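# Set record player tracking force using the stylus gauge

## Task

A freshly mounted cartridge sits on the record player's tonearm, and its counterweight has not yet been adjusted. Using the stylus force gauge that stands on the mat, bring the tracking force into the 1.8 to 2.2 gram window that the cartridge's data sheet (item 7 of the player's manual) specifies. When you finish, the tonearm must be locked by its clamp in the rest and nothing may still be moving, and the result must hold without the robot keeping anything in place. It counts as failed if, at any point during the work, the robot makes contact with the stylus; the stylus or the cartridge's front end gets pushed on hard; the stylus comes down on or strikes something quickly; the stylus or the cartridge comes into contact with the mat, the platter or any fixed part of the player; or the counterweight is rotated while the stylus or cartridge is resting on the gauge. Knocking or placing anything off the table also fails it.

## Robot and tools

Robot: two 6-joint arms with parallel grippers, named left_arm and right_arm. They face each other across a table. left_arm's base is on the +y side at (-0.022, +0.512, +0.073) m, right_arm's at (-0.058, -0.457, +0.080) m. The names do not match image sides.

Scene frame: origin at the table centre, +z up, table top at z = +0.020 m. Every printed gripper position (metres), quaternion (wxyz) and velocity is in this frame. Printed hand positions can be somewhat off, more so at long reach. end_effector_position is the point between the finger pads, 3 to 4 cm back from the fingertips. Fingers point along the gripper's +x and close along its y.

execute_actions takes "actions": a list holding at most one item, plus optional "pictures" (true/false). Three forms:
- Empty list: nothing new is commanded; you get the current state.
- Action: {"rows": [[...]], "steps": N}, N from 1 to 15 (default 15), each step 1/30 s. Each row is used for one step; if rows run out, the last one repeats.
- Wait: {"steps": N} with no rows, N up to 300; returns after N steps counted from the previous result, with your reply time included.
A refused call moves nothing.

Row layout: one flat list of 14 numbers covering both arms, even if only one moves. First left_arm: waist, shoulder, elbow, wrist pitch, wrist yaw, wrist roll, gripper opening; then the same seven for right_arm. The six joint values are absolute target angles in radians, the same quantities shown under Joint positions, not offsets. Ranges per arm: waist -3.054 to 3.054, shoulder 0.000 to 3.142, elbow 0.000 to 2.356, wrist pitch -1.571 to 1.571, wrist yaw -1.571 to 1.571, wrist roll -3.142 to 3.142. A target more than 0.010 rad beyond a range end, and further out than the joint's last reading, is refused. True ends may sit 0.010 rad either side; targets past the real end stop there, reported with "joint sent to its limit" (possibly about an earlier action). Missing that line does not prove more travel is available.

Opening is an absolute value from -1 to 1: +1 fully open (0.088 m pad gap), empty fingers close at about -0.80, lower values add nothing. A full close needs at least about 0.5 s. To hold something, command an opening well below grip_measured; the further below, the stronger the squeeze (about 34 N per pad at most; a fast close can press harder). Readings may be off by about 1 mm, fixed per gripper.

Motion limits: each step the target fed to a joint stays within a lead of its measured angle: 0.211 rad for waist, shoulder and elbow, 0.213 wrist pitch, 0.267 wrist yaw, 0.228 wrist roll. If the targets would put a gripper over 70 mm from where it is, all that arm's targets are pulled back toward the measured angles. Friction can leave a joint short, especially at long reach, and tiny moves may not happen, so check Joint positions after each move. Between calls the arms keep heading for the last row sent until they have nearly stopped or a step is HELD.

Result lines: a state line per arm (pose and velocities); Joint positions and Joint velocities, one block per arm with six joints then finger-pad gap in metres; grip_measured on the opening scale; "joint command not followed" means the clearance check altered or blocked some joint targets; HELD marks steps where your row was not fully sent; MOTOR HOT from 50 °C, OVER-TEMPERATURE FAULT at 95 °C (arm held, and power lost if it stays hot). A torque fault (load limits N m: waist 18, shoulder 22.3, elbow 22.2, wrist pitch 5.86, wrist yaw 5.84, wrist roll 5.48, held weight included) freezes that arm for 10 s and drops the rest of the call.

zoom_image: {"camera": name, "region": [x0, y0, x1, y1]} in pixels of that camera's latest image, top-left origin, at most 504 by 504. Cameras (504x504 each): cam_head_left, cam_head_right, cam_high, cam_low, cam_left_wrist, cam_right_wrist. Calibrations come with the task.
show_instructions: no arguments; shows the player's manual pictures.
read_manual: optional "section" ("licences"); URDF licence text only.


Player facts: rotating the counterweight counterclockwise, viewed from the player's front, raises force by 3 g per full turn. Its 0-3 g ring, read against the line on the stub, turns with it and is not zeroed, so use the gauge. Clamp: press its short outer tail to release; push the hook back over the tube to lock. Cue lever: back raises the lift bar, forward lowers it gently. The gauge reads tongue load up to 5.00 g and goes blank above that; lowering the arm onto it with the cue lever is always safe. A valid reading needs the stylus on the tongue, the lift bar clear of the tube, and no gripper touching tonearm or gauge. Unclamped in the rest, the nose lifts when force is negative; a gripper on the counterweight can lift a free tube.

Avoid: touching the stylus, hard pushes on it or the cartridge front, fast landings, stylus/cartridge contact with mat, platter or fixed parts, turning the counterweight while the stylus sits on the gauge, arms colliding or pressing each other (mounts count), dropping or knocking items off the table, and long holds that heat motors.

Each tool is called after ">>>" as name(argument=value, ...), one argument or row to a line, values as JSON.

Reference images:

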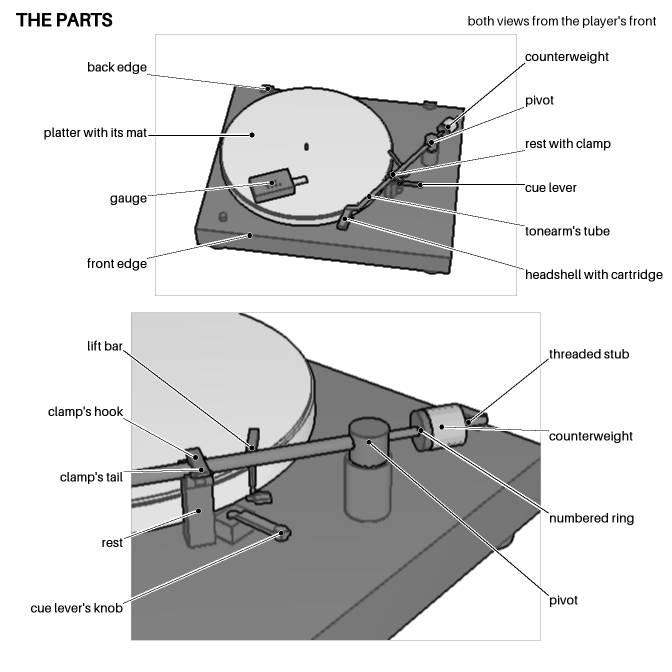

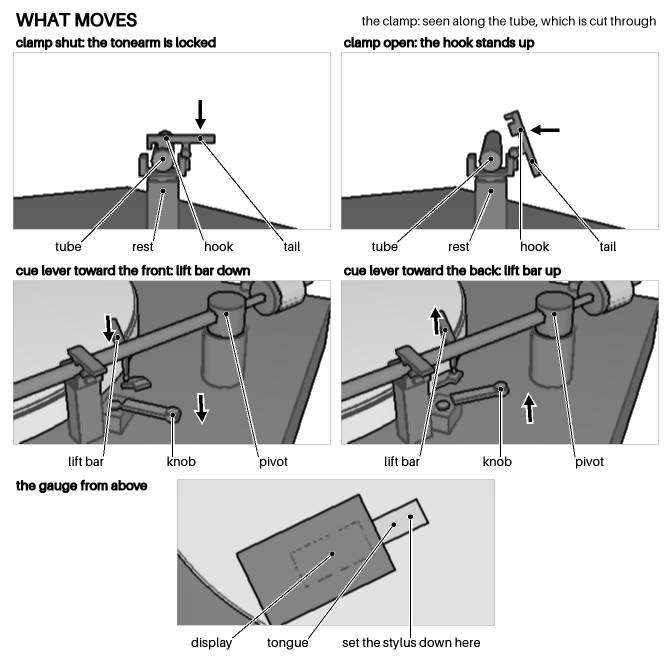

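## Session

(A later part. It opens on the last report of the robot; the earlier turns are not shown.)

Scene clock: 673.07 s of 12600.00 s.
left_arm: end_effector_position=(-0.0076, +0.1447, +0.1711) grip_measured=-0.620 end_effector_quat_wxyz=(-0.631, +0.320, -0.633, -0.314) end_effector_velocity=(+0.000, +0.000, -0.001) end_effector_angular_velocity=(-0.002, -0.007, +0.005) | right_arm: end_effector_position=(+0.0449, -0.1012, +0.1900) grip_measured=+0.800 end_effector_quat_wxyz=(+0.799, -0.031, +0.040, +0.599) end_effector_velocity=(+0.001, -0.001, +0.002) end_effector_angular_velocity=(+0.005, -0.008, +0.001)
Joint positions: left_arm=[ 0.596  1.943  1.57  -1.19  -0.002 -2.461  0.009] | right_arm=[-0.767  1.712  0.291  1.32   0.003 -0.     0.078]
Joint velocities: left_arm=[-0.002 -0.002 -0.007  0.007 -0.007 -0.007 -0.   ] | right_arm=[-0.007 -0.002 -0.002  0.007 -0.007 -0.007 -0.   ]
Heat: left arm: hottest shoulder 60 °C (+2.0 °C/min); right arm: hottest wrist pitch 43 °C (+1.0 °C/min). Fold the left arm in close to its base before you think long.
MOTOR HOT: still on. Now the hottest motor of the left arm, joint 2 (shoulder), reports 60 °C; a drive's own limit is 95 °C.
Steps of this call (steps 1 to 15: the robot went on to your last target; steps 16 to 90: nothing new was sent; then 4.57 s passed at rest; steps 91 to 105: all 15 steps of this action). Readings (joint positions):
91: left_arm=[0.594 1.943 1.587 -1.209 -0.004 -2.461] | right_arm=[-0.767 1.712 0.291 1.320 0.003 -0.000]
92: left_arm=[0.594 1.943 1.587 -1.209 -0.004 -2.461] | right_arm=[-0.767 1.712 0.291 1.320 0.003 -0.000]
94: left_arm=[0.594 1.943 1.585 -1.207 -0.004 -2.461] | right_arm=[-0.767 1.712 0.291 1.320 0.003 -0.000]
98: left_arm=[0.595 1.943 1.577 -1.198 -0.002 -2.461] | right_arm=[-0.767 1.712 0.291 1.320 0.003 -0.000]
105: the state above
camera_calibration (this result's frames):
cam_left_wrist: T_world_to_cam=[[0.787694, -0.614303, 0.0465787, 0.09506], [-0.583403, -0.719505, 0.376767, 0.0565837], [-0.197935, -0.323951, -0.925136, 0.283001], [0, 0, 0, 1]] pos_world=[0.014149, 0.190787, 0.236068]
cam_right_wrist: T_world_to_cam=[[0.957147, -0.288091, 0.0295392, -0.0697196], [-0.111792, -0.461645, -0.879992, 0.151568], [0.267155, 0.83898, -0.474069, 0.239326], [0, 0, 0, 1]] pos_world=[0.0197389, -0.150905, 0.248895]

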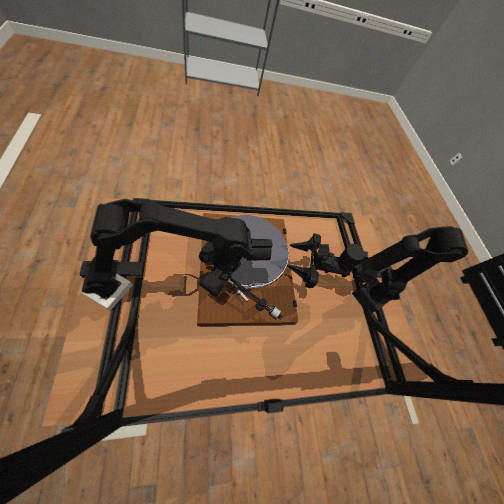

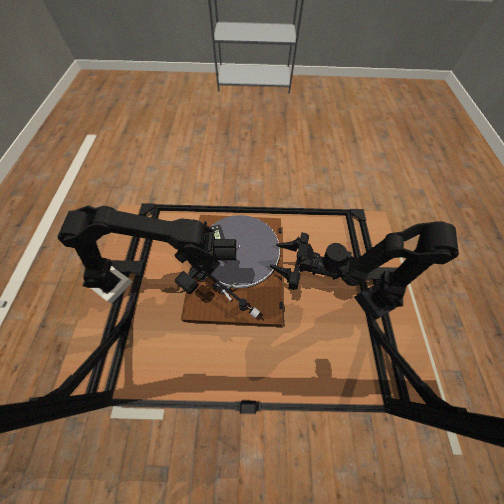

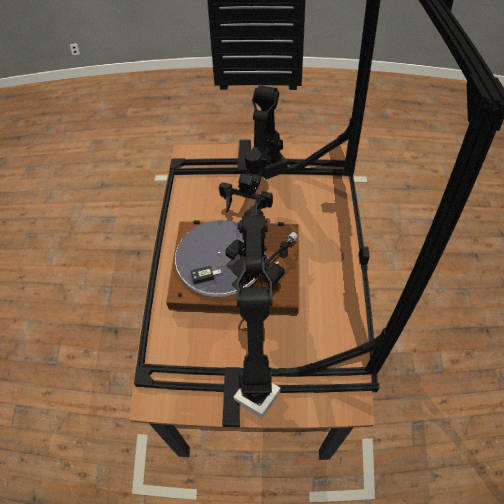

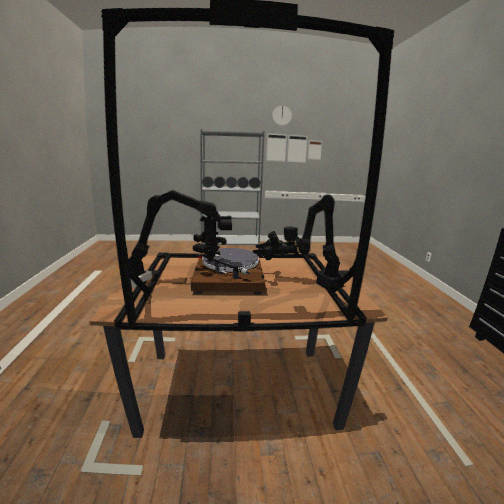

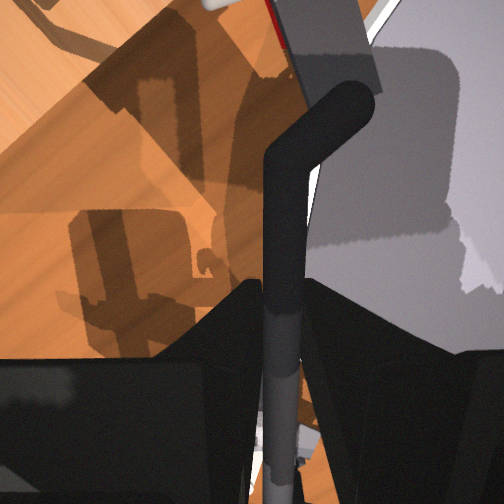

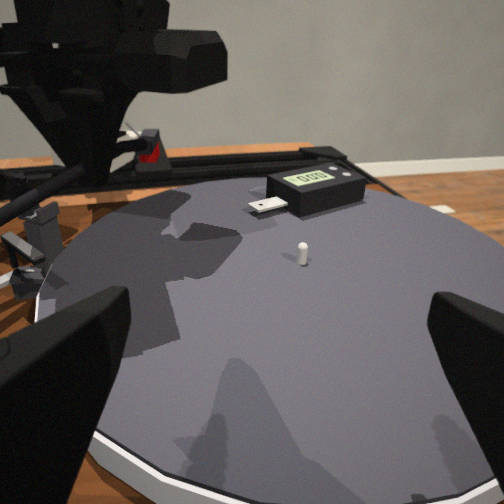

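>>> execute_actions(
  actions=[
    {"rows":[[0.595,1.944,1.553,-1.184,0,-2.46,-0.66,-0.768,1.71,0.29,1.32,0,0,0.8],[0.595,1.944,1.55,-1.181,0,-2.46,-0.66,-0.768,1.71,0.29,1.32,0,0,0.8],[0.595,1.944,1.547,-1.178,0,-2.46,-0.66,-0.768,1.71,0.29,1.32,0,0,0.8],[0.595,1.944,1.544,-1.175,0,-2.46,-0.66,-0.768,1.71,0.29,1.32,0,0,0.8],[0.595,1.944,1.541,-1.172,0,-2.46,-0.66,-0.768,1.71,0.29,1.32,0,0,0.8],[0.595,1.944,1.538,-1.169,0,-2.46,-0.66,-0.768,1.71,0.29,1.32,0,0,0.8],[0.595,1.944,1.535,-1.166,0,-2.46,-0.66,-0.768,1.71,0.29,1.32,0,0,0.8]]},
  ],
)

>>> zoom_image(
  camera="cam_right_wrist",
  region=[0, 150, 120, 270],
)

Scene clock: 680.00 s of 12600.00 s.
left_arm: end_effector_position=(-0.0077, +0.1452, +0.1660) grip_measured=-0.620 end_effector_quat_wxyz=(-0.631, +0.320, -0.633, -0.314) end_effector_velocity=(-0.002, -0.001, +0.000) end_effector_angular_velocity=(-0.008, +0.007, -0.024) | right_arm: end_effector_position=(+0.0449, -0.1012, +0.1900) grip_measured=+0.800 end_effector_quat_wxyz=(+0.799, -0.031, +0.040, +0.599) end_effector_velocity=(-0.000, -0.001, +0.000) end_effector_angular_velocity=(-0.000, +0.008, +0.004)
Joint positions: left_arm=[ 0.596  1.943  1.549 -1.168 -0.001 -2.461  0.009] | right_arm=[-0.767  1.712  0.291  1.32   0.003 -0.     0.078]
Joint velocities: left_arm=[-0.002 -0.002 -0.002  0.007  0.007  0.022 -0.   ] | right_arm=[-0.002 -0.007 -0.002 -0.007 -0.007  0.007 -0.   ]
Heat: left arm: hottest shoulder 60 °C (+1.0 °C/min); right arm: hottest wrist pitch 43 °C (+0.0 °C/min). Fold the left arm in close to its base before you think long.
MOTOR HOT: still on. Now the hottest motor of the left arm, joint 2 (shoulder), reports 60 °C; a drive's own limit is 95 °C.
Steps of this call (steps 1 to 15: the robot went on to your last target; steps 16 to 90: nothing new was sent; then 3.43 s passed at rest; steps 91 to 105: all 15 steps of this action). Readings (joint positions):
91: left_arm=[0.596 1.943 1.566 -1.186 -0.002 -2.461] | right_arm=[-0.767 1.712 0.291 1.320 0.003 -0.000]
92: left_arm=[0.596 1.943 1.566 -1.186 -0.001 -2.461] | right_arm=[-0.767 1.712 0.291 1.320 0.003 -0.000]
94: left_arm=[0.596 1.943 1.562 -1.183 -0.001 -2.461] | right_arm=[-0.767 1.712 0.291 1.320 0.003 -0.000]
98: left_arm=[0.596 1.943 1.554 -1.173 -0.001 -2.461] | right_arm=[-0.767 1.712 0.291 1.320 0.003 -0.000]
105: the state above
camera_calibration (this result's frames):
cam_left_wrist: T_world_to_cam=[[0.787974, -0.613955, 0.0464439, 0.0956144], [-0.582721, -0.719273, 0.378263, 0.0585658], [-0.19883, -0.325125, -0.924533, 0.278457], [0, 0, 0, 1]] pos_world=[0.0141516, 0.191361, 0.230848]
cam_right_wrist: T_world_to_cam=[[0.957147, -0.288091, 0.0295392, -0.0697196], [-0.111792, -0.461645, -0.879992, 0.151568], [0.267155, 0.83898, -0.474069, 0.239326], [0, 0, 0, 1]] pos_world=[0.0197389, -0.150905, 0.248895]

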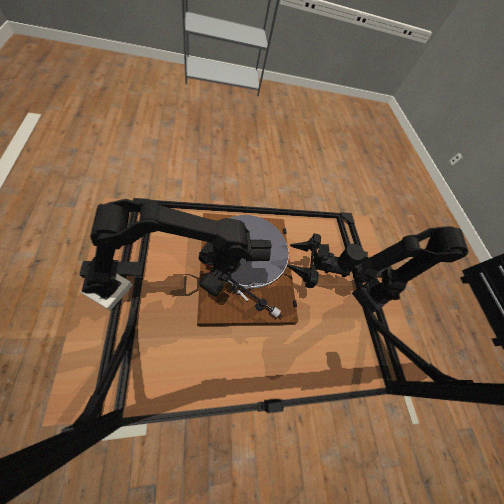

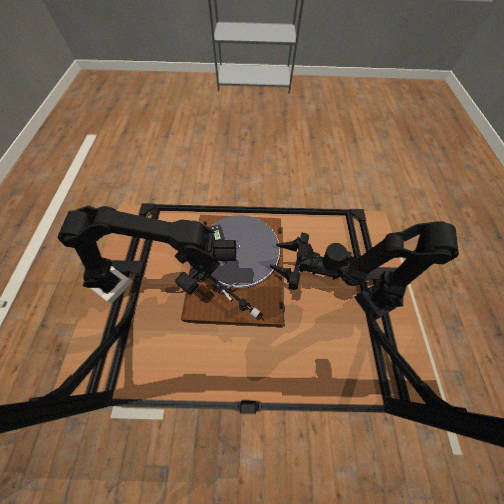

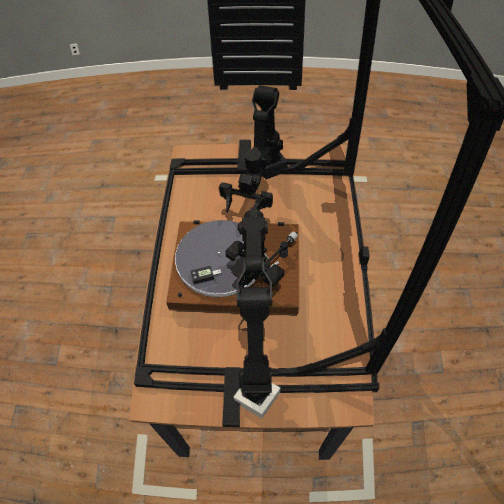

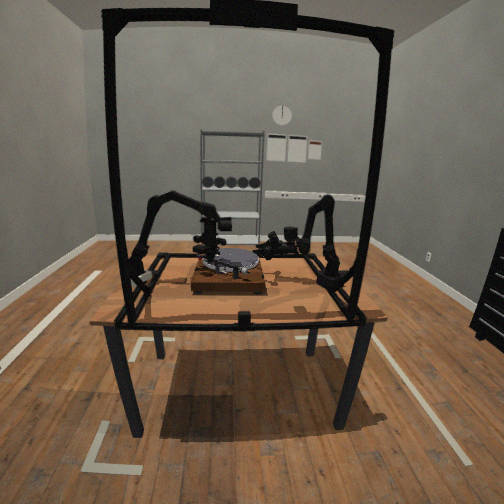

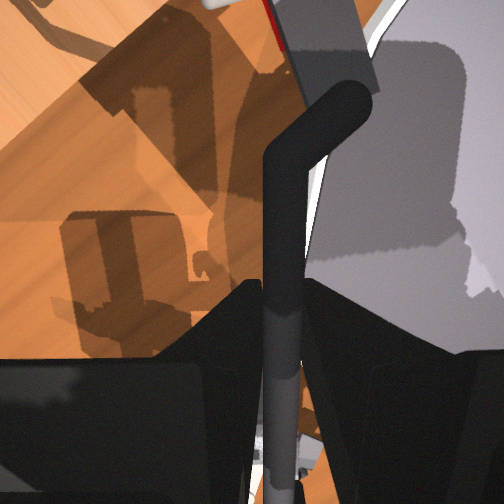

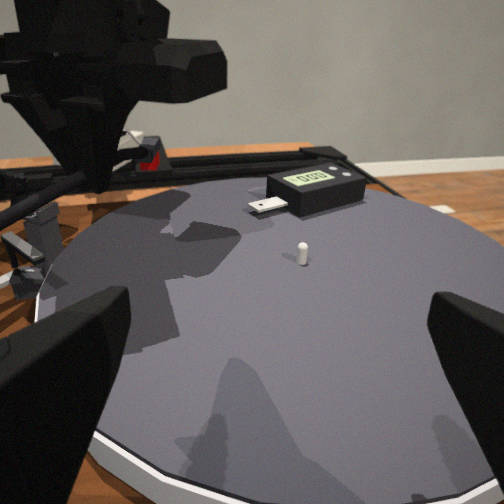

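Region (0, 150, 120, 270) of cam_right_wrist's 504x504 image, scaled by 4.200, with more detail than that image has.

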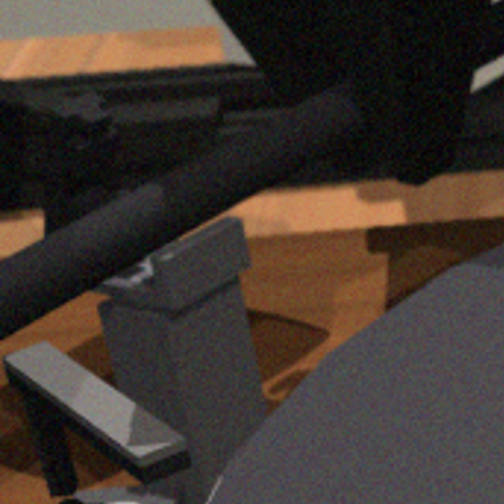

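>>> execute_actions(
  actions=[
    {"rows":[[0.595,1.944,1.532,-1.164,0,-2.46,-0.66,-0.768,1.71,0.29,1.32,0,0,0.8],[0.595,1.944,1.529,-1.161,0,-2.46,-0.66,-0.768,1.71,0.29,1.32,0,0,0.8],[0.595,1.944,1.526,-1.158,0,-2.46,-0.66,-0.768,1.71,0.29,1.32,0,0,0.8],[0.595,1.944,1.523,-1.155,0,-2.46,-0.66,-0.768,1.71,0.29,1.32,0,0,0.8],[0.595,1.944,1.52,-1.152,0,-2.46,-0.66,-0.768,1.71,0.29,1.32,0,0,0.8]]},
  ],
)

>>> zoom_image(
  camera="cam_right_wrist",
  region=[0, 150, 120, 270],
)

Scene clock: 686.40 s of 12600.00 s.
left_arm: end_effector_position=(-0.0082, +0.1459, +0.1637) grip_measured=-0.619 end_effector_quat_wxyz=(-0.630, +0.320, -0.634, -0.315) end_effector_velocity=(+0.002, -0.001, -0.001) end_effector_angular_velocity=(-0.002, -0.007, +0.010) | right_arm: end_effector_position=(+0.0449, -0.1012, +0.1900) grip_measured=+0.800 end_effector_quat_wxyz=(+0.799, -0.031, +0.040, +0.599) end_effector_velocity=(-0.000, +0.001, +0.005) end_effector_angular_velocity=(+0.015, -0.010, +0.015)
Joint positions: left_arm=[ 0.596  1.941  1.537 -1.158  0.002 -2.463  0.009] | right_arm=[-0.767  1.712  0.291  1.32   0.003 -0.     0.078]
Joint velocities: left_arm=[ 0.002  0.002 -0.002  0.007 -0.007 -0.007  0.   ] | right_arm=[-0.007 -0.007  0.002  0.007 -0.022 -0.007  0.   ]
Heat: left arm: hottest shoulder 59 °C (-1.0 °C/min); right arm: hottest wrist pitch 43 °C (+0.0 °C/min). Fold the left arm in close to its base before you think long.
MOTOR HOT: still on. Now the hottest motor of the left arm, joint 2 (shoulder), reports 59 °C; a drive's own limit is 95 °C.
Steps of this call (steps 1 to 15: the robot went on to your last target; steps 16 to 90: nothing new was sent; then 2.90 s passed at rest; steps 91 to 105: all 15 steps of this action). Readings (joint positions):
91: left_arm=[0.596 1.942 1.547 -1.166 0.000 -2.461] | right_arm=[-0.767 1.712 0.291 1.320 0.003 -0.000]
92: left_arm=[0.596 1.942 1.546 -1.166 0.000 -2.461] | right_arm=[-0.767 1.712 0.291 1.320 0.003 -0.000]
94: left_arm=[0.596 1.942 1.543 -1.163 0.001 -2.461] | right_arm=[-0.767 1.712 0.291 1.320 0.003 -0.000]
98: left_arm=[0.596 1.941 1.539 -1.159 0.002 -2.462] | right_arm=[-0.767 1.712 0.291 1.320 0.003 -0.000]
105: the state above
camera_calibration (this result's frames):
cam_left_wrist: T_world_to_cam=[[0.78903, -0.612734, 0.0445942, 0.0966536], [-0.580493, -0.719808, 0.380662, 0.0593383], [-0.201145, -0.326241, -0.923638, 0.276464], [0, 0, 0, 1]] pos_world=[0.0137924, 0.192129, 0.228455]
cam_right_wrist: T_world_to_cam=[[0.957147, -0.288091, 0.0295392, -0.0697196], [-0.111792, -0.461645, -0.879992, 0.151568], [0.267155, 0.83898, -0.474069, 0.239326], [0, 0, 0, 1]] pos_world=[0.0197389, -0.150905, 0.248895]

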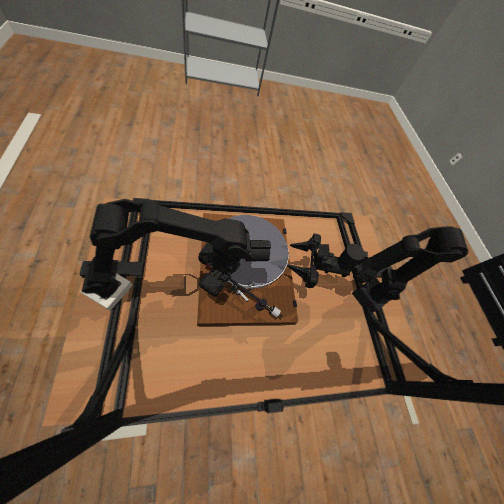

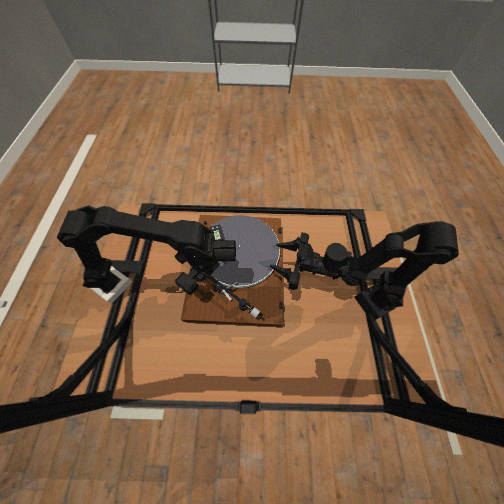

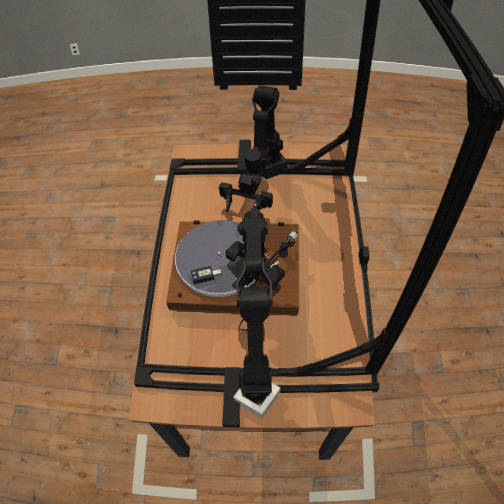

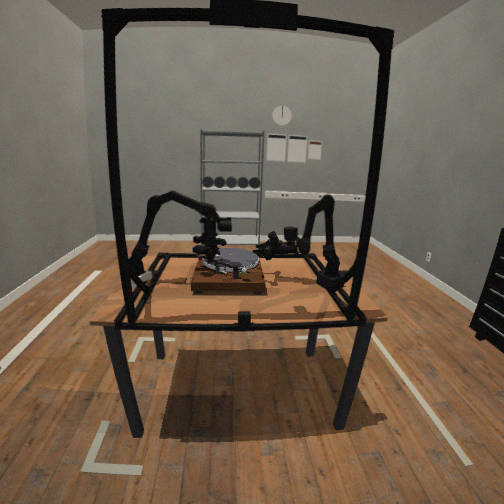

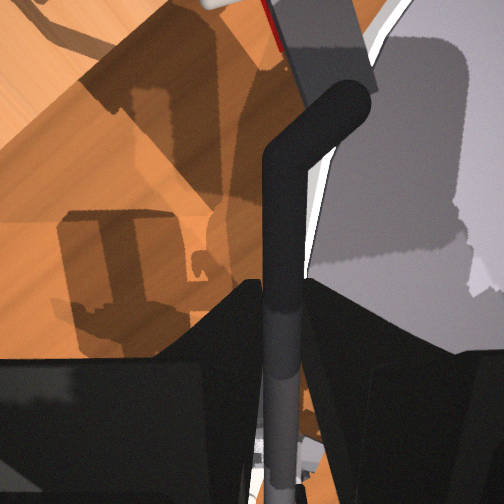

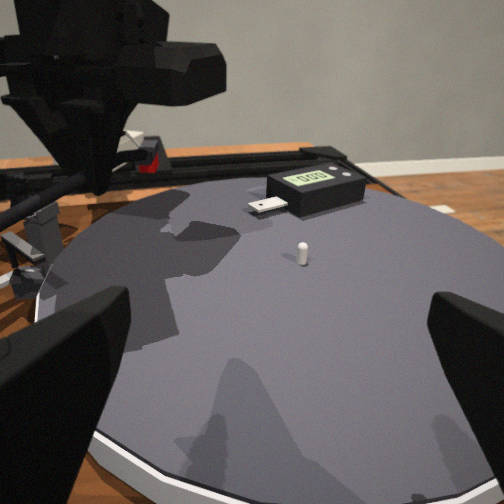

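Region (0, 150, 120, 270) of cam_right_wrist's 504x504 image, scaled by 4.200, with more detail than that image has.

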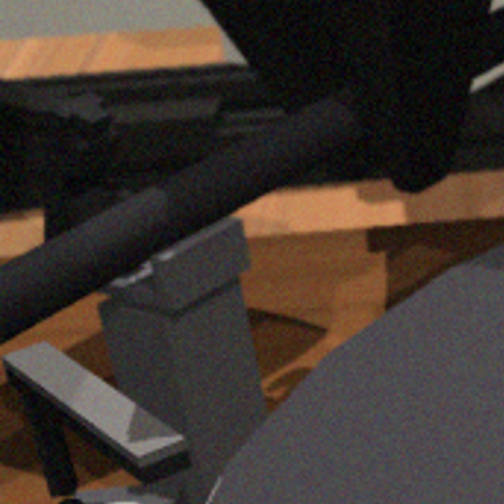

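Resistance now; release and rise to view.

>>> execute_actions(
  actions=[
    {"rows":[[0.595,1.942,1.535,-1.158,0,-2.46,-0.63,-0.768,1.71,0.29,1.32,0,0,0.8],[0.595,1.942,1.535,-1.158,0,-2.46,-0.61,-0.768,1.71,0.29,1.32,0,0,0.8],[0.595,1.942,1.535,-1.158,0,-2.46,-0.59,-0.768,1.71,0.29,1.32,0,0,0.8],[0.595,1.942,1.535,-1.158,0,-2.46,-0.56,-0.768,1.71,0.29,1.32,0,0,0.8],[0.595,1.942,1.535,-1.158,0,-2.46,-0.5,-0.768,1.71,0.29,1.32,0,0,0.8],[0.595,1.942,1.535,-1.158,0,-2.46,-0.45,-0.768,1.71,0.29,1.32,0,0,0.8],[0.595,1.942,1.535,-1.158,0,-2.46,-0.4,-0.768,1.71,0.29,1.32,0,0,0.8],[0.595,1.942,1.535,-1.158,0,-2.46,-0.4,-0.768,1.71,0.29,1.32,0,0,0.8],[0.595,1.94,1.56,-1.18,0,-2.46,-0.4,-0.768,1.71,0.29,1.32,0,0,0.8],[0.595,1.935,1.585,-1.21,0,-2.46,-0.4,-0.768,1.71,0.29,1.32,0,0,0.8],[0.595,1.93,1.61,-1.24,0,-2.46,-0.4,-0.768,1.71,0.29,1.32,0,0,0.8],[0.595,1.925,1.64,-1.275,0,-2.46,-0.4,-0.768,1.71,0.29,1.32,0,0,0.8],[0.595,1.915,1.67,-1.31,0,-2.46,-0.4,-0.768,1.71,0.29,1.32,0,0,0.8],[0.595,1.905,1.70,-1.345,0,-2.46,-0.4,-0.768,1.71,0.29,1.32,0,0,0.8],[0.595,1.89,1.72,-1.37,0,-2.46,-0.4,-0.768,1.71,0.29,1.32,0,0,0.8]]},
  ],
  pictures=false,
)

>>> execute_actions(
  actions=[
    {"rows":[[0.57,1.86,1.68,-1.30,0,-2.2,-0.5,-0.768,1.71,0.29,1.32,0,0,0.8],[0.55,1.83,1.62,-1.22,0,-1.9,-0.6,-0.768,1.71,0.29,1.32,0,0,0.8],[0.53,1.80,1.56,-1.14,0,-1.6,-0.7,-0.768,1.71,0.29,1.32,0,0,0.8],[0.51,1.77,1.50,-1.06,0,-1.3,-0.8,-0.768,1.71,0.29,1.32,0,0,0.8],[0.49,1.74,1.44,-0.98,0,-1.0,-0.9,-0.768,1.71,0.29,1.32,0,0,0.8],[0.47,1.71,1.38,-0.90,0,-0.7,-0.9,-0.768,1.71,0.29,1.32,0,0,0.8],[0.45,1.68,1.32,-0.83,0,-0.4,-0.9,-0.768,1.71,0.29,1.32,0,0,0.8],[0.43,1.65,1.26,-0.77,0,-0.1,-0.9,-0.768,1.71,0.29,1.32,0,0,0.8],[0.40,1.62,1.22,-0.72,0,0,-0.9,-0.768,1.71,0.29,1.32,0,0,0.8]]},
  ],
  pictures=false,
)

>>> execute_actions(
  actions=[
    {"steps":35},
  ],
)

Scene clock: 701.13 s of 12600.00 s.
left_arm: end_effector_position=(-0.0086, +0.1501, +0.1937) grip_measured=-0.405 end_effector_quat_wxyz=(-0.633, +0.313, -0.630, -0.323) end_effector_velocity=(+0.000, +0.001, +0.266) end_effector_angular_velocity=(-0.193, -0.015, -0.010) | right_arm: end_effector_position=(+0.0450, -0.1012, +0.1900) grip_measured=+0.800 end_effector_quat_wxyz=(+0.799, -0.031, +0.040, +0.599) end_effector_velocity=(-0.003, -0.000, -0.003) end_effector_angular_velocity=(-0.013, -0.001, +0.020)
Joint positions: left_arm=[ 0.596  1.933  1.646 -1.299  0.002 -2.463  0.019] | right_arm=[-0.768  1.712  0.291  1.32   0.003 -0.     0.078]
Joint velocities: left_arm=[-0.002 -0.222  0.755 -0.784 -0.007  0.007  0.003] | right_arm=[-0.002  0.002 -0.002 -0.007 -0.022 -0.007 -0.   ]
Heat: left arm: hottest shoulder 58 °C (-5.0 °C/min); right arm: hottest wrist pitch 43 °C (+0.0 °C/min). Fold the left arm in close to its base before you think long.
MOTOR HOT: still on. Now the hottest motor of the left arm, joint 2 (shoulder), reports 58 °C; a drive's own limit is 95 °C.
Steps of this call (steps 1 to 15: the robot went on to your last target; steps 16 to 90: nothing new was sent; then 11.23 s passed at rest; steps 91 to 105: all 15 steps of this action). Readings (joint positions):
91: left_arm=[0.596 1.940 1.537 -1.157 0.003 -2.463] | right_arm=[-0.768 1.712 0.291 1.320 0.003 -0.000]
92: left_arm=[0.596 1.940 1.537 -1.157 0.003 -2.463] | right_arm=[-0.768 1.712 0.291 1.320 0.003 -0.000]
94: left_arm=[0.596 1.941 1.537 -1.158 0.003 -2.463] | right_arm=[-0.768 1.712 0.291 1.320 0.003 -0.000]
98: left_arm=[0.596 1.941 1.537 -1.158 0.002 -2.463] | right_arm=[-0.768 1.712 0.291 1.320 0.003 -0.000]
105: the state above

Scene clock: 701.63 s of 12600.00 s.
left_arm: end_effector_position=(-0.0810, +0.1384, +0.2011) grip_measured=-0.799 end_effector_quat_wxyz=(-0.680, +0.066, -0.691, +0.234) end_effector_velocity=(-0.004, -0.016, +0.031) end_effector_angular_velocity=(-0.381, -0.795, -1.836) | right_arm: end_effector_position=(+0.0450, -0.1012, +0.1900) grip_measured=+0.800 end_effector_quat_wxyz=(+0.799, -0.031, +0.040, +0.599) end_effector_velocity=(-0.000, -0.000, +0.002) end_effector_angular_velocity=(+0.005, -0.008, +0.006)
Joint positions: left_arm=[ 0.402  1.641  1.239 -0.74   0.001 -1.482  0.   ] | right_arm=[-0.768  1.712  0.291  1.32   0.003 -0.     0.078]
Joint velocities: left_arm=[-0.007 -0.129 -0.105  0.227 -0.007  2.015  0.   ] | right_arm=[-0.002 -0.002 -0.002  0.007 -0.007 -0.007 -0.   ]
Heat: left arm: hottest shoulder 58 °C (-5.1 °C/min); right arm: hottest wrist pitch 43 °C (+0.0 °C/min). Fold the left arm in close to its base before you think long.
MOTOR HOT: still on. Now the hottest motor of the left arm, joint 2 (shoulder), reports 58 °C; a drive's own limit is 95 °C.
Steps of this call (steps 1 to 15: all 15 steps of this action). Readings (joint positions):
1: left_arm=[0.594 1.919 1.659 -1.306 0.001 -2.409] | right_arm=[-0.768 1.712 0.291 1.320 0.003 -0.000]
2: left_arm=[0.589 1.896 1.655 -1.284 -0.001 -2.340] | right_arm=[-0.768 1.712 0.291 1.320 0.003 -0.000]
4: left_arm=[0.564 1.837 1.608 -1.186 -0.001 -2.208] | right_arm=[-0.768 1.712 0.291 1.320 0.003 -0.000]
8: left_arm=[0.480 1.719 1.413 -0.937 -0.001 -1.944] | right_arm=[-0.768 1.712 0.291 1.320 0.003 -0.000]
15: the state above

Scene clock: 702.80 s of 12600.00 s.
left_arm: end_effector_position=(-0.0811, +0.1373, +0.2038) grip_measured=-0.799 end_effector_quat_wxyz=(+0.552, +0.402, +0.348, -0.643) end_effector_velocity=(+0.002, +0.002, -0.001) end_effector_angular_velocity=(+0.006, -0.011, -0.001) | right_arm: end_effector_position=(+0.0450, -0.1012, +0.1900) grip_measured=+0.800 end_effector_quat_wxyz=(+0.799, -0.031, +0.040, +0.599) end_effector_velocity=(-0.001, -0.002, -0.003) end_effector_angular_velocity=(-0.009, +0.011, +0.004)
Joint positions: left_arm=[ 0.402  1.629  1.23  -0.722  0.001 -0.005  0.   ] | right_arm=[-0.768  1.712  0.291  1.32   0.003 -0.     0.078]
Joint velocities: left_arm=[ 0.002 -0.002 -0.002 -0.007 -0.007  0.007  0.   ] | right_arm=[-0.002 -0.002 -0.007 -0.007 -0.007  0.007 -0.   ]
Heat: left arm: hottest shoulder 58 °C (-5.0 °C/min); right arm: hottest wrist pitch 43 °C (+0.0 °C/min). Fold the left arm in close to its base before you think long.
MOTOR HOT: still on. Now the hottest motor of the left arm, joint 2 (shoulder), reports 58 °C; a drive's own limit is 95 °C.
Steps of this call (steps 1 to 35: the robot went on to your last target). Readings (joint positions):
1: left_arm=[0.401 1.637 1.237 -0.735 0.001 -1.416] | right_arm=[-0.768 1.712 0.291 1.320 0.003 -0.000]
2: left_arm=[0.401 1.634 1.236 -0.730 0.001 -1.350] | right_arm=[-0.768 1.712 0.291 1.320 0.003 -0.000]
4: left_arm=[0.401 1.631 1.234 -0.726 0.001 -1.219] | right_arm=[-0.768 1.712 0.291 1.320 0.003 -0.000]
8: left_arm=[0.401 1.629 1.232 -0.723 0.001 -0.958] | right_arm=[-0.768 1.712 0.291 1.320 0.003 -0.000]
35: the state above
camera_calibration (this result's frames):
cam_left_wrist: T_world_to_cam=[[-0.982036, 0.186367, 0.0295376, -0.103101], [0.184052, 0.980577, -0.0677747, -0.0844867], [-0.0415949, -0.0611207, -0.997263, 0.287591], [0, 0, 0, 1]] pos_world=[-0.0737371, 0.119638, 0.284124]
cam_right_wrist: T_world_to_cam=[[0.957037, -0.288456, 0.0295392, -0.0698927], [-0.111968, -0.461603, -0.879992, 0.151577], [0.267475, 0.838878, -0.474069, 0.239298], [0, 0, 0, 1]] pos_world=[0.0198555, -0.150935, 0.248895]

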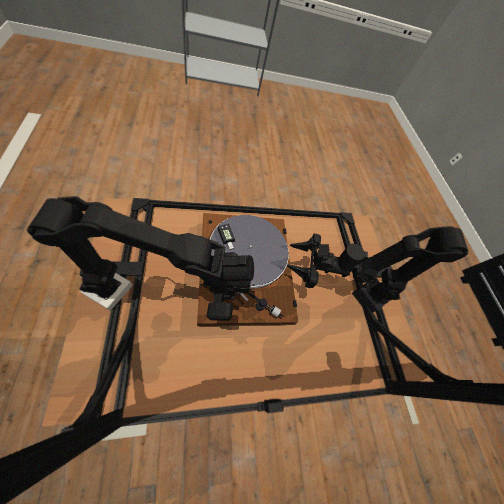

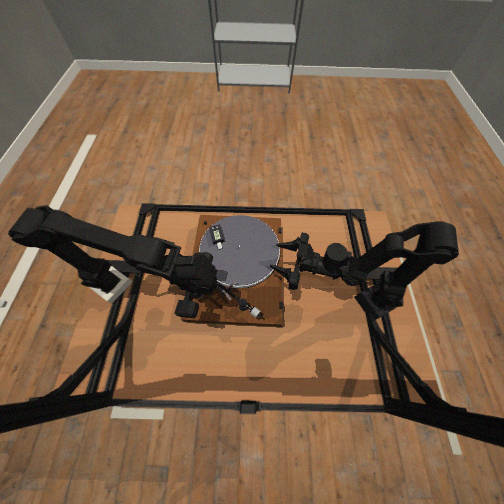

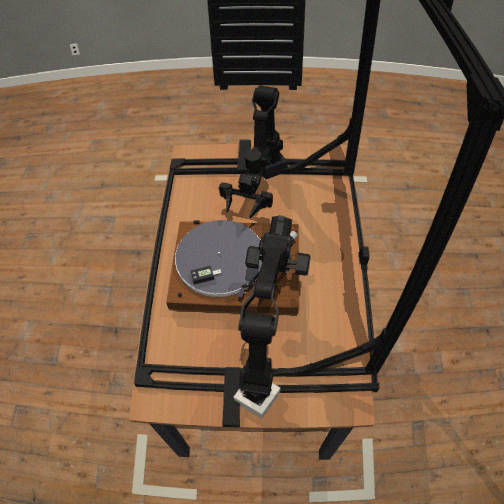

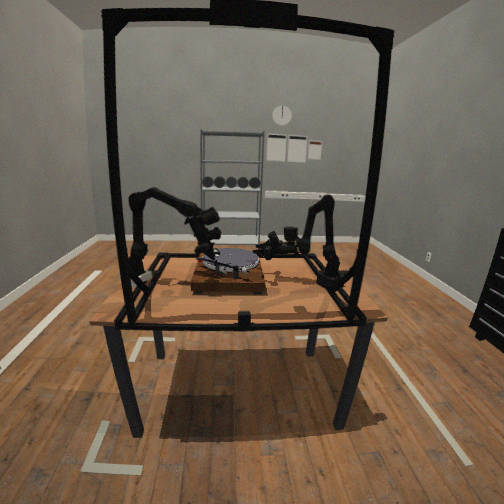

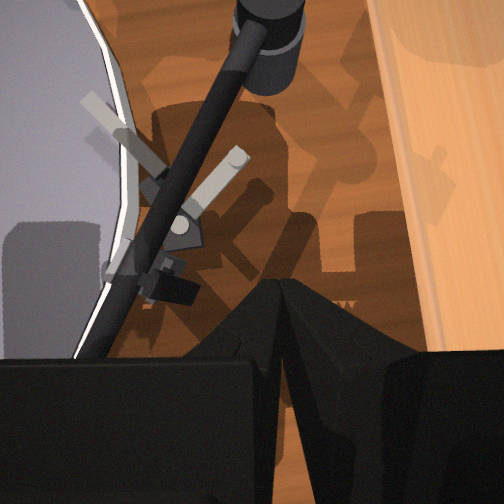

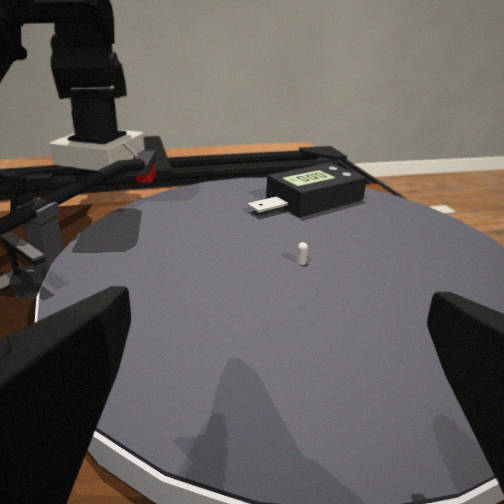

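>>> execute_actions(
  actions=[
    {"rows":[[0.37,1.61,1.22,-0.715,-0.06,0,-0.9,-0.768,1.71,0.29,1.32,0,0,0.8],[0.34,1.605,1.21,-0.71,-0.13,0,-0.9,-0.768,1.71,0.29,1.32,0,0,0.8],[0.31,1.60,1.20,-0.705,-0.2,0,-0.9,-0.768,1.71,0.29,1.32,0,0,0.8],[0.28,1.60,1.19,-0.70,-0.28,0,-0.9,-0.768,1.71,0.29,1.32,0,0,0.8],[0.25,1.60,1.18,-0.697,-0.35,0,-0.9,-0.768,1.71,0.29,1.32,0,0,0.8],[0.22,1.60,1.17,-0.693,-0.42,0,-0.9,-0.768,1.71,0.29,1.32,0,0,0.8],[0.197,1.60,1.162,-0.693,-0.5,0,-0.9,-0.768,1.71,0.29,1.32,0,0,0.8],[0.197,1.60,1.162,-0.693,-0.5,0,-0.9,-0.768,1.71,0.29,1.32,0,0,0.8],[0.197,1.60,1.162,-0.693,-0.5,0,-0.9,-0.768,1.71,0.29,1.32,0,0,0.8],[0.197,1.62,1.162,-0.693,-0.5,0,-0.9,-0.768,1.71,0.29,1.32,0,0,0.8],[0.197,1.64,1.162,-0.693,-0.5,0,-0.9,-0.768,1.71,0.29,1.32,0,0,0.8],[0.197,1.655,1.162,-0.693,-0.5,0,-0.9,-0.768,1.71,0.29,1.32,0,0,0.8],[0.197,1.667,1.162,-0.693,-0.5,0,-0.9,-0.768,1.71,0.29,1.32,0,0,0.8],[0.197,1.677,1.162,-0.693,-0.5,0,-0.9,-0.768,1.71,0.29,1.32,0,0,0.8]]},
  ],
  pictures=false,
)

>>> execute_actions(
  actions=[
    {"steps":12},
  ],
)

Scene clock: 718.80 s of 12600.00 s.
left_arm: end_effector_position=(-0.0833, +0.1457, +0.1975) grip_measured=-0.799 end_effector_quat_wxyz=(+0.629, +0.513, +0.197, -0.549) end_effector_velocity=(+0.011, +0.002, -0.112) end_effector_angular_velocity=(+0.308, -0.191, +0.035) | right_arm: end_effector_position=(+0.0450, -0.1012, +0.1901) grip_measured=+0.800 end_effector_quat_wxyz=(+0.799, -0.030, +0.040, +0.599) end_effector_velocity=(-0.000, +0.000, -0.003) end_effector_angular_velocity=(-0.018, -0.002, +0.006)
Joint positions: left_arm=[ 0.2    1.647  1.175 -0.693 -0.489 -0.004  0.   ] | right_arm=[-0.768  1.711  0.291  1.32   0.003 -0.     0.078]
Joint velocities: left_arm=[-0.002  0.31  -0.027 -0.022 -0.081 -0.007  0.   ] | right_arm=[-0.002 -0.002  0.002 -0.022 -0.007 -0.007 -0.   ]
Heat: left arm: hottest shoulder 58 °C (-4.0 °C/min); right arm: hottest wrist pitch 43 °C (+0.0 °C/min). Fold the left arm in close to its base before you think long.
MOTOR HOT: still on. Now the hottest motor of the left arm, joint 2 (shoulder), reports 58 °C; a drive's own limit is 95 °C.
Steps of this call (steps 1 to 15: the robot went on to your last target; steps 16 to 90: nothing new was sent; then 12.50 s passed at rest; steps 91 to 105: all 15 steps of this action). Readings (joint positions):
91: left_arm=[0.398 1.628 1.230 -0.721 -0.014 -0.004] | right_arm=[-0.768 1.712 0.291 1.320 0.003 -0.000]
92: left_arm=[0.389 1.626 1.228 -0.718 -0.048 -0.004] | right_arm=[-0.768 1.712 0.291 1.320 0.003 -0.000]
94: left_arm=[0.350 1.618 1.218 -0.711 -0.144 -0.004] | right_arm=[-0.768 1.712 0.291 1.320 0.003 -0.000]
98: left_arm=[0.240 1.610 1.188 -0.699 -0.383 -0.004] | right_arm=[-0.768 1.712 0.291 1.320 0.003 -0.000]
105: the state above

Scene clock: 719.20 s of 12600.00 s.
left_arm: end_effector_position=(-0.0818, +0.1465, +0.1876) grip_measured=-0.799 end_effector_quat_wxyz=(+0.625, +0.526, +0.199, -0.541) end_effector_velocity=(-0.000, -0.001, +0.001) end_effector_angular_velocity=(-0.012, -0.000, +0.006) | right_arm: end_effector_position=(+0.0450, -0.1012, +0.1901) grip_measured=+0.800 end_effector_quat_wxyz=(+0.799, -0.030, +0.040, +0.599) end_effector_velocity=(+0.002, -0.000, -0.003) end_effector_angular_velocity=(-0.018, -0.002, +0.001)
Joint positions: left_arm=[ 0.2    1.672  1.169 -0.693 -0.497 -0.004  0.   ] | right_arm=[-0.768  1.711  0.291  1.32   0.003 -0.     0.078]
Joint velocities: left_arm=[-0.002 -0.002 -0.002  0.007 -0.007 -0.007  0.   ] | right_arm=[-0.007 -0.002  0.002 -0.022 -0.007 -0.007 -0.   ]
Heat: left arm: hottest shoulder 58 °C (-4.0 °C/min); right arm: hottest wrist pitch 43 °C (+0.0 °C/min). Fold the left arm in close to its base before you think long.
MOTOR HOT: still on. Now the hottest motor of the left arm, joint 2 (shoulder), reports 58 °C; a drive's own limit is 95 °C.
Steps of this call (steps 1 to 12: the robot went on to your last target). Readings (joint positions):
1: left_arm=[0.200 1.656 1.173 -0.693 -0.491 -0.004] | right_arm=[-0.768 1.711 0.291 1.320 0.003 -0.000]
2: left_arm=[0.200 1.663 1.171 -0.693 -0.492 -0.004] | right_arm=[-0.768 1.711 0.291 1.320 0.003 -0.000]
4: left_arm=[0.200 1.671 1.169 -0.693 -0.495 -0.004] | right_arm=[-0.768 1.711 0.291 1.320 0.003 -0.000]
8: left_arm=[0.200 1.672 1.169 -0.693 -0.497 -0.004] | right_arm=[-0.768 1.711 0.291 1.320 0.003 -0.000]
12: the state above
camera_calibration (this result's frames):
cam_left_wrist: T_world_to_cam=[[-0.89143, 0.176979, -0.417171, -0.0124784], [0.203846, 0.978791, -0.0203502, -0.101512], [0.404722, -0.10318, -0.9086, 0.298001], [0, 0, 0, 1]] pos_world=[-0.111038, 0.132315, 0.263492]
cam_right_wrist: T_world_to_cam=[[0.957034, -0.288467, 0.0295349, -0.0698968], [-0.111875, -0.46128, -0.880173, 0.151756], [0.267525, 0.839051, -0.473733, 0.239315], [0, 0, 0, 1]] pos_world=[0.0198487, -0.150958, 0.249008]

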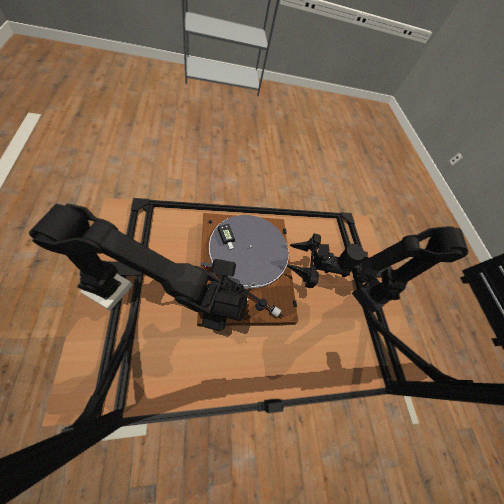

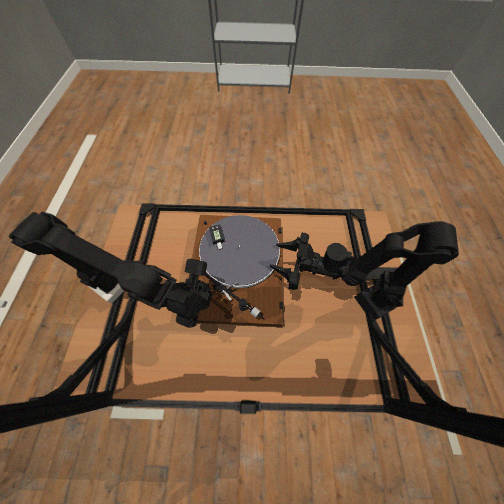

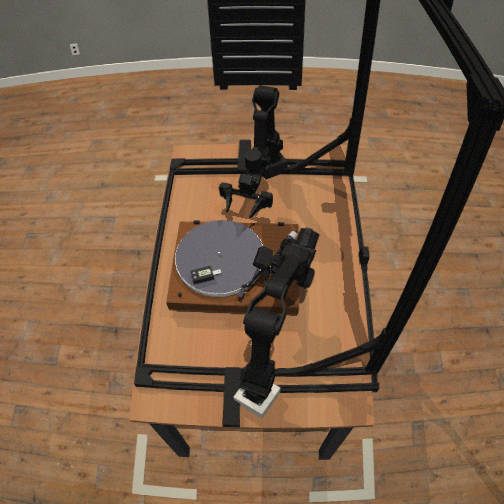

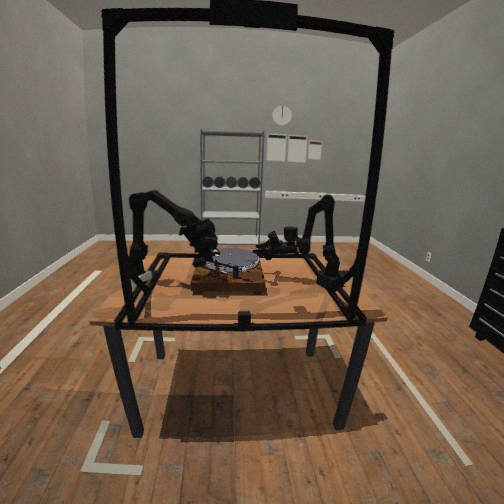

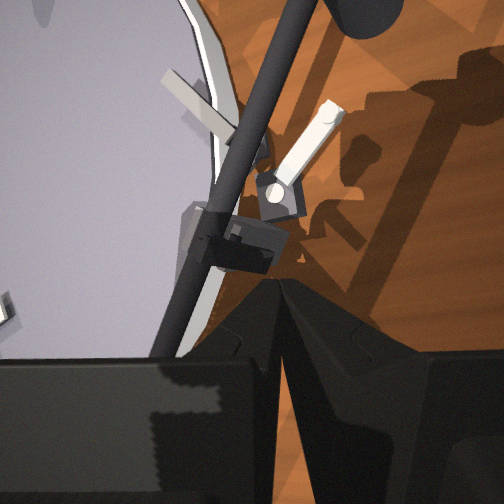

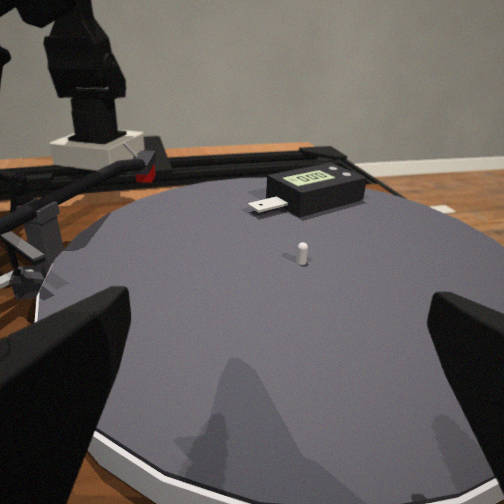

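>>> execute_actions(
  actions=[
    {"rows":[[0.205,1.682,1.178,-0.693,-0.5,0,-0.9,-0.768,1.71,0.29,1.32,0,0,0.8],[0.21,1.686,1.183,-0.693,-0.5,0,-0.9,-0.768,1.71,0.29,1.32,0,0,0.8],[0.215,1.69,1.187,-0.693,-0.5,0,-0.9,-0.768,1.71,0.29,1.32,0,0,0.8],[0.22,1.694,1.191,-0.693,-0.5,0,-0.9,-0.768,1.71,0.29,1.32,0,0,0.8],[0.225,1.698,1.195,-0.693,-0.5,0,-0.9,-0.768,1.71,0.29,1.32,0,0,0.8],[0.23,1.702,1.199,-0.693,-0.5,0,-0.9,-0.768,1.71,0.29,1.32,0,0,0.8],[0.235,1.706,1.203,-0.693,-0.5,0,-0.9,-0.768,1.71,0.29,1.32,0,0,0.8],[0.24,1.71,1.207,-0.693,-0.5,0,-0.9,-0.768,1.71,0.29,1.32,0,0,0.8],[0.245,1.714,1.211,-0.693,-0.5,0,-0.9,-0.768,1.71,0.29,1.32,0,0,0.8],[0.25,1.718,1.215,-0.693,-0.5,0,-0.9,-0.768,1.71,0.29,1.32,0,0,0.8],[0.255,1.722,1.219,-0.693,-0.5,0,-0.9,-0.768,1.71,0.29,1.32,0,0,0.8],[0.26,1.726,1.223,-0.693,-0.5,0,-0.9,-0.768,1.71,0.29,1.32,0,0,0.8]]},
  ],
)

Scene clock: 726.10 s of 12600.00 s.
left_arm: end_effector_position=(-0.0647, +0.1340, +0.1849) grip_measured=-0.799 end_effector_quat_wxyz=(+0.639, +0.522, +0.214, -0.523) end_effector_velocity=(+0.017, -0.008, -0.005) end_effector_angular_velocity=(+0.010, +0.011, +0.067) | right_arm: end_effector_position=(+0.0450, -0.1012, +0.1901) grip_measured=+0.800 end_effector_quat_wxyz=(+0.799, -0.030, +0.040, +0.599) end_effector_velocity=(+0.001, -0.003, -0.001) end_effector_angular_velocity=(-0.005, +0.008, -0.010)
Joint positions: left_arm=[ 0.255  1.715  1.208 -0.693 -0.498 -0.004  0.   ] | right_arm=[-0.768  1.711  0.291  1.32   0.002 -0.     0.078]
Joint velocities: left_arm=[ 0.051  0.037  0.027 -0.007  0.007 -0.022  0.   ] | right_arm=[-0.002 -0.007 -0.007 -0.007  0.007  0.007 -0.   ]
Heat: left arm: hottest shoulder 57 °C (-4.0 °C/min); right arm: hottest wrist pitch 43 °C (+0.0 °C/min). Fold the left arm in close to its base before you think long.
MOTOR HOT: still on. Now the hottest motor of the left arm, joint 2 (shoulder), reports 57 °C; a drive's own limit is 95 °C.
Steps of this call (steps 1 to 30: the robot went on to your last target; steps 31 to 90: nothing new was sent; then 3.40 s passed at rest; steps 91 to 105: all 15 steps of this action). Readings (joint positions):
91: left_arm=[0.200 1.672 1.168 -0.693 -0.498 -0.004] | right_arm=[-0.768 1.711 0.291 1.320 0.002 -0.000]
92: left_arm=[0.200 1.673 1.168 -0.693 -0.498 -0.004] | right_arm=[-0.768 1.711 0.291 1.320 0.002 -0.000]
94: left_arm=[0.205 1.677 1.171 -0.693 -0.498 -0.004] | right_arm=[-0.768 1.711 0.291 1.320 0.002 -0.000]
98: left_arm=[0.224 1.693 1.184 -0.693 -0.498 -0.004] | right_arm=[-0.768 1.711 0.291 1.320 0.002 -0.000]
105: the state above
camera_calibration (this result's frames):
cam_left_wrist: T_world_to_cam=[[-0.898873, 0.129786, -0.418548, 0.00994223], [0.150248, 0.988516, -0.0161471, -0.098386], [0.411646, -0.0774003, -0.908051, 0.284265], [0, 0, 0, 1]] pos_world=[-0.0932975, 0.117968, 0.2607]
cam_right_wrist: T_world_to_cam=[[0.957145, -0.288104, 0.0294965, -0.0698004], [-0.111733, -0.461313, -0.880174, 0.151748], [0.267189, 0.839158, -0.473734, 0.239342], [0, 0, 0, 1]] pos_world=[0.0198146, -0.150953, 0.249008]

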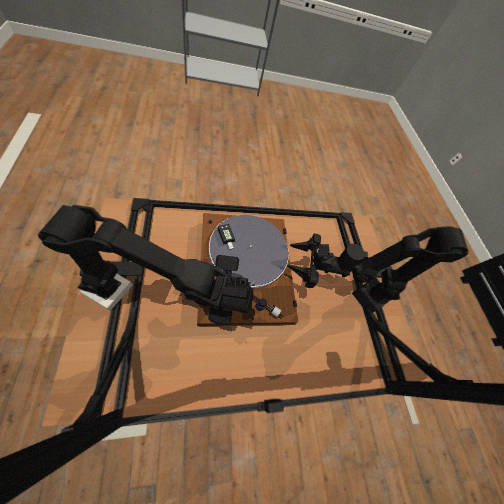

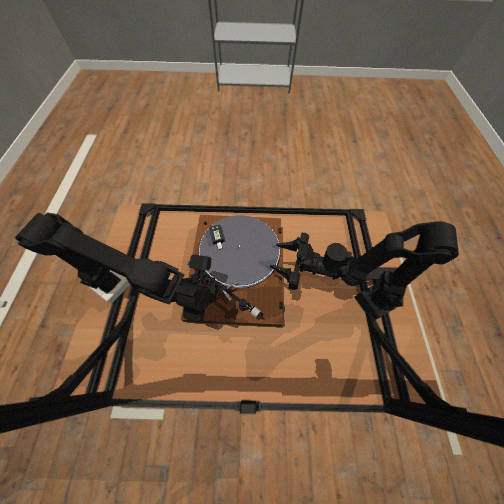

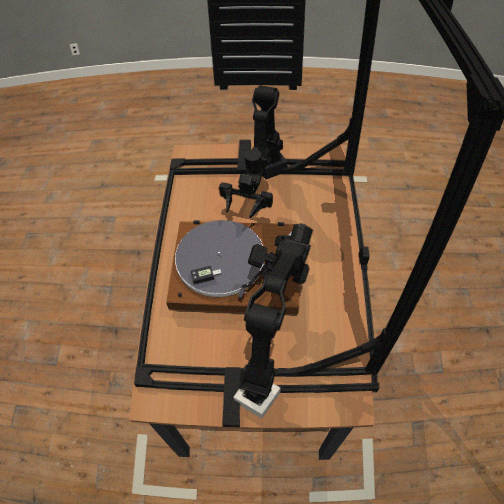

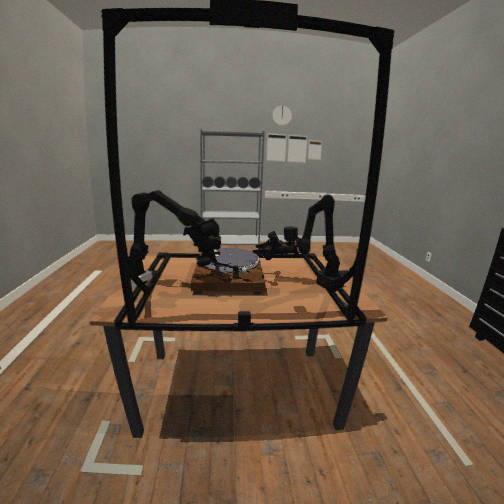

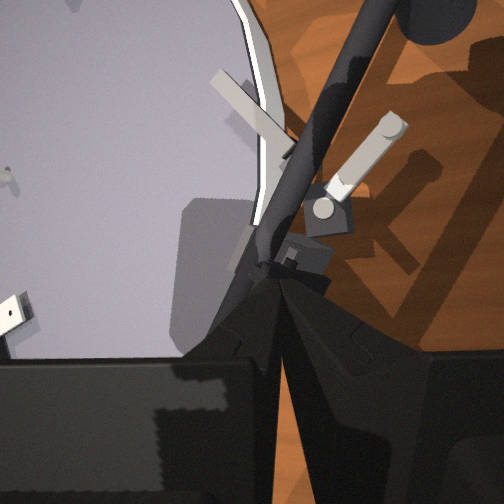

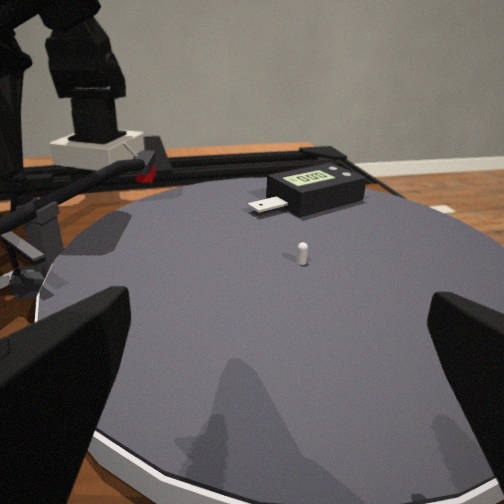

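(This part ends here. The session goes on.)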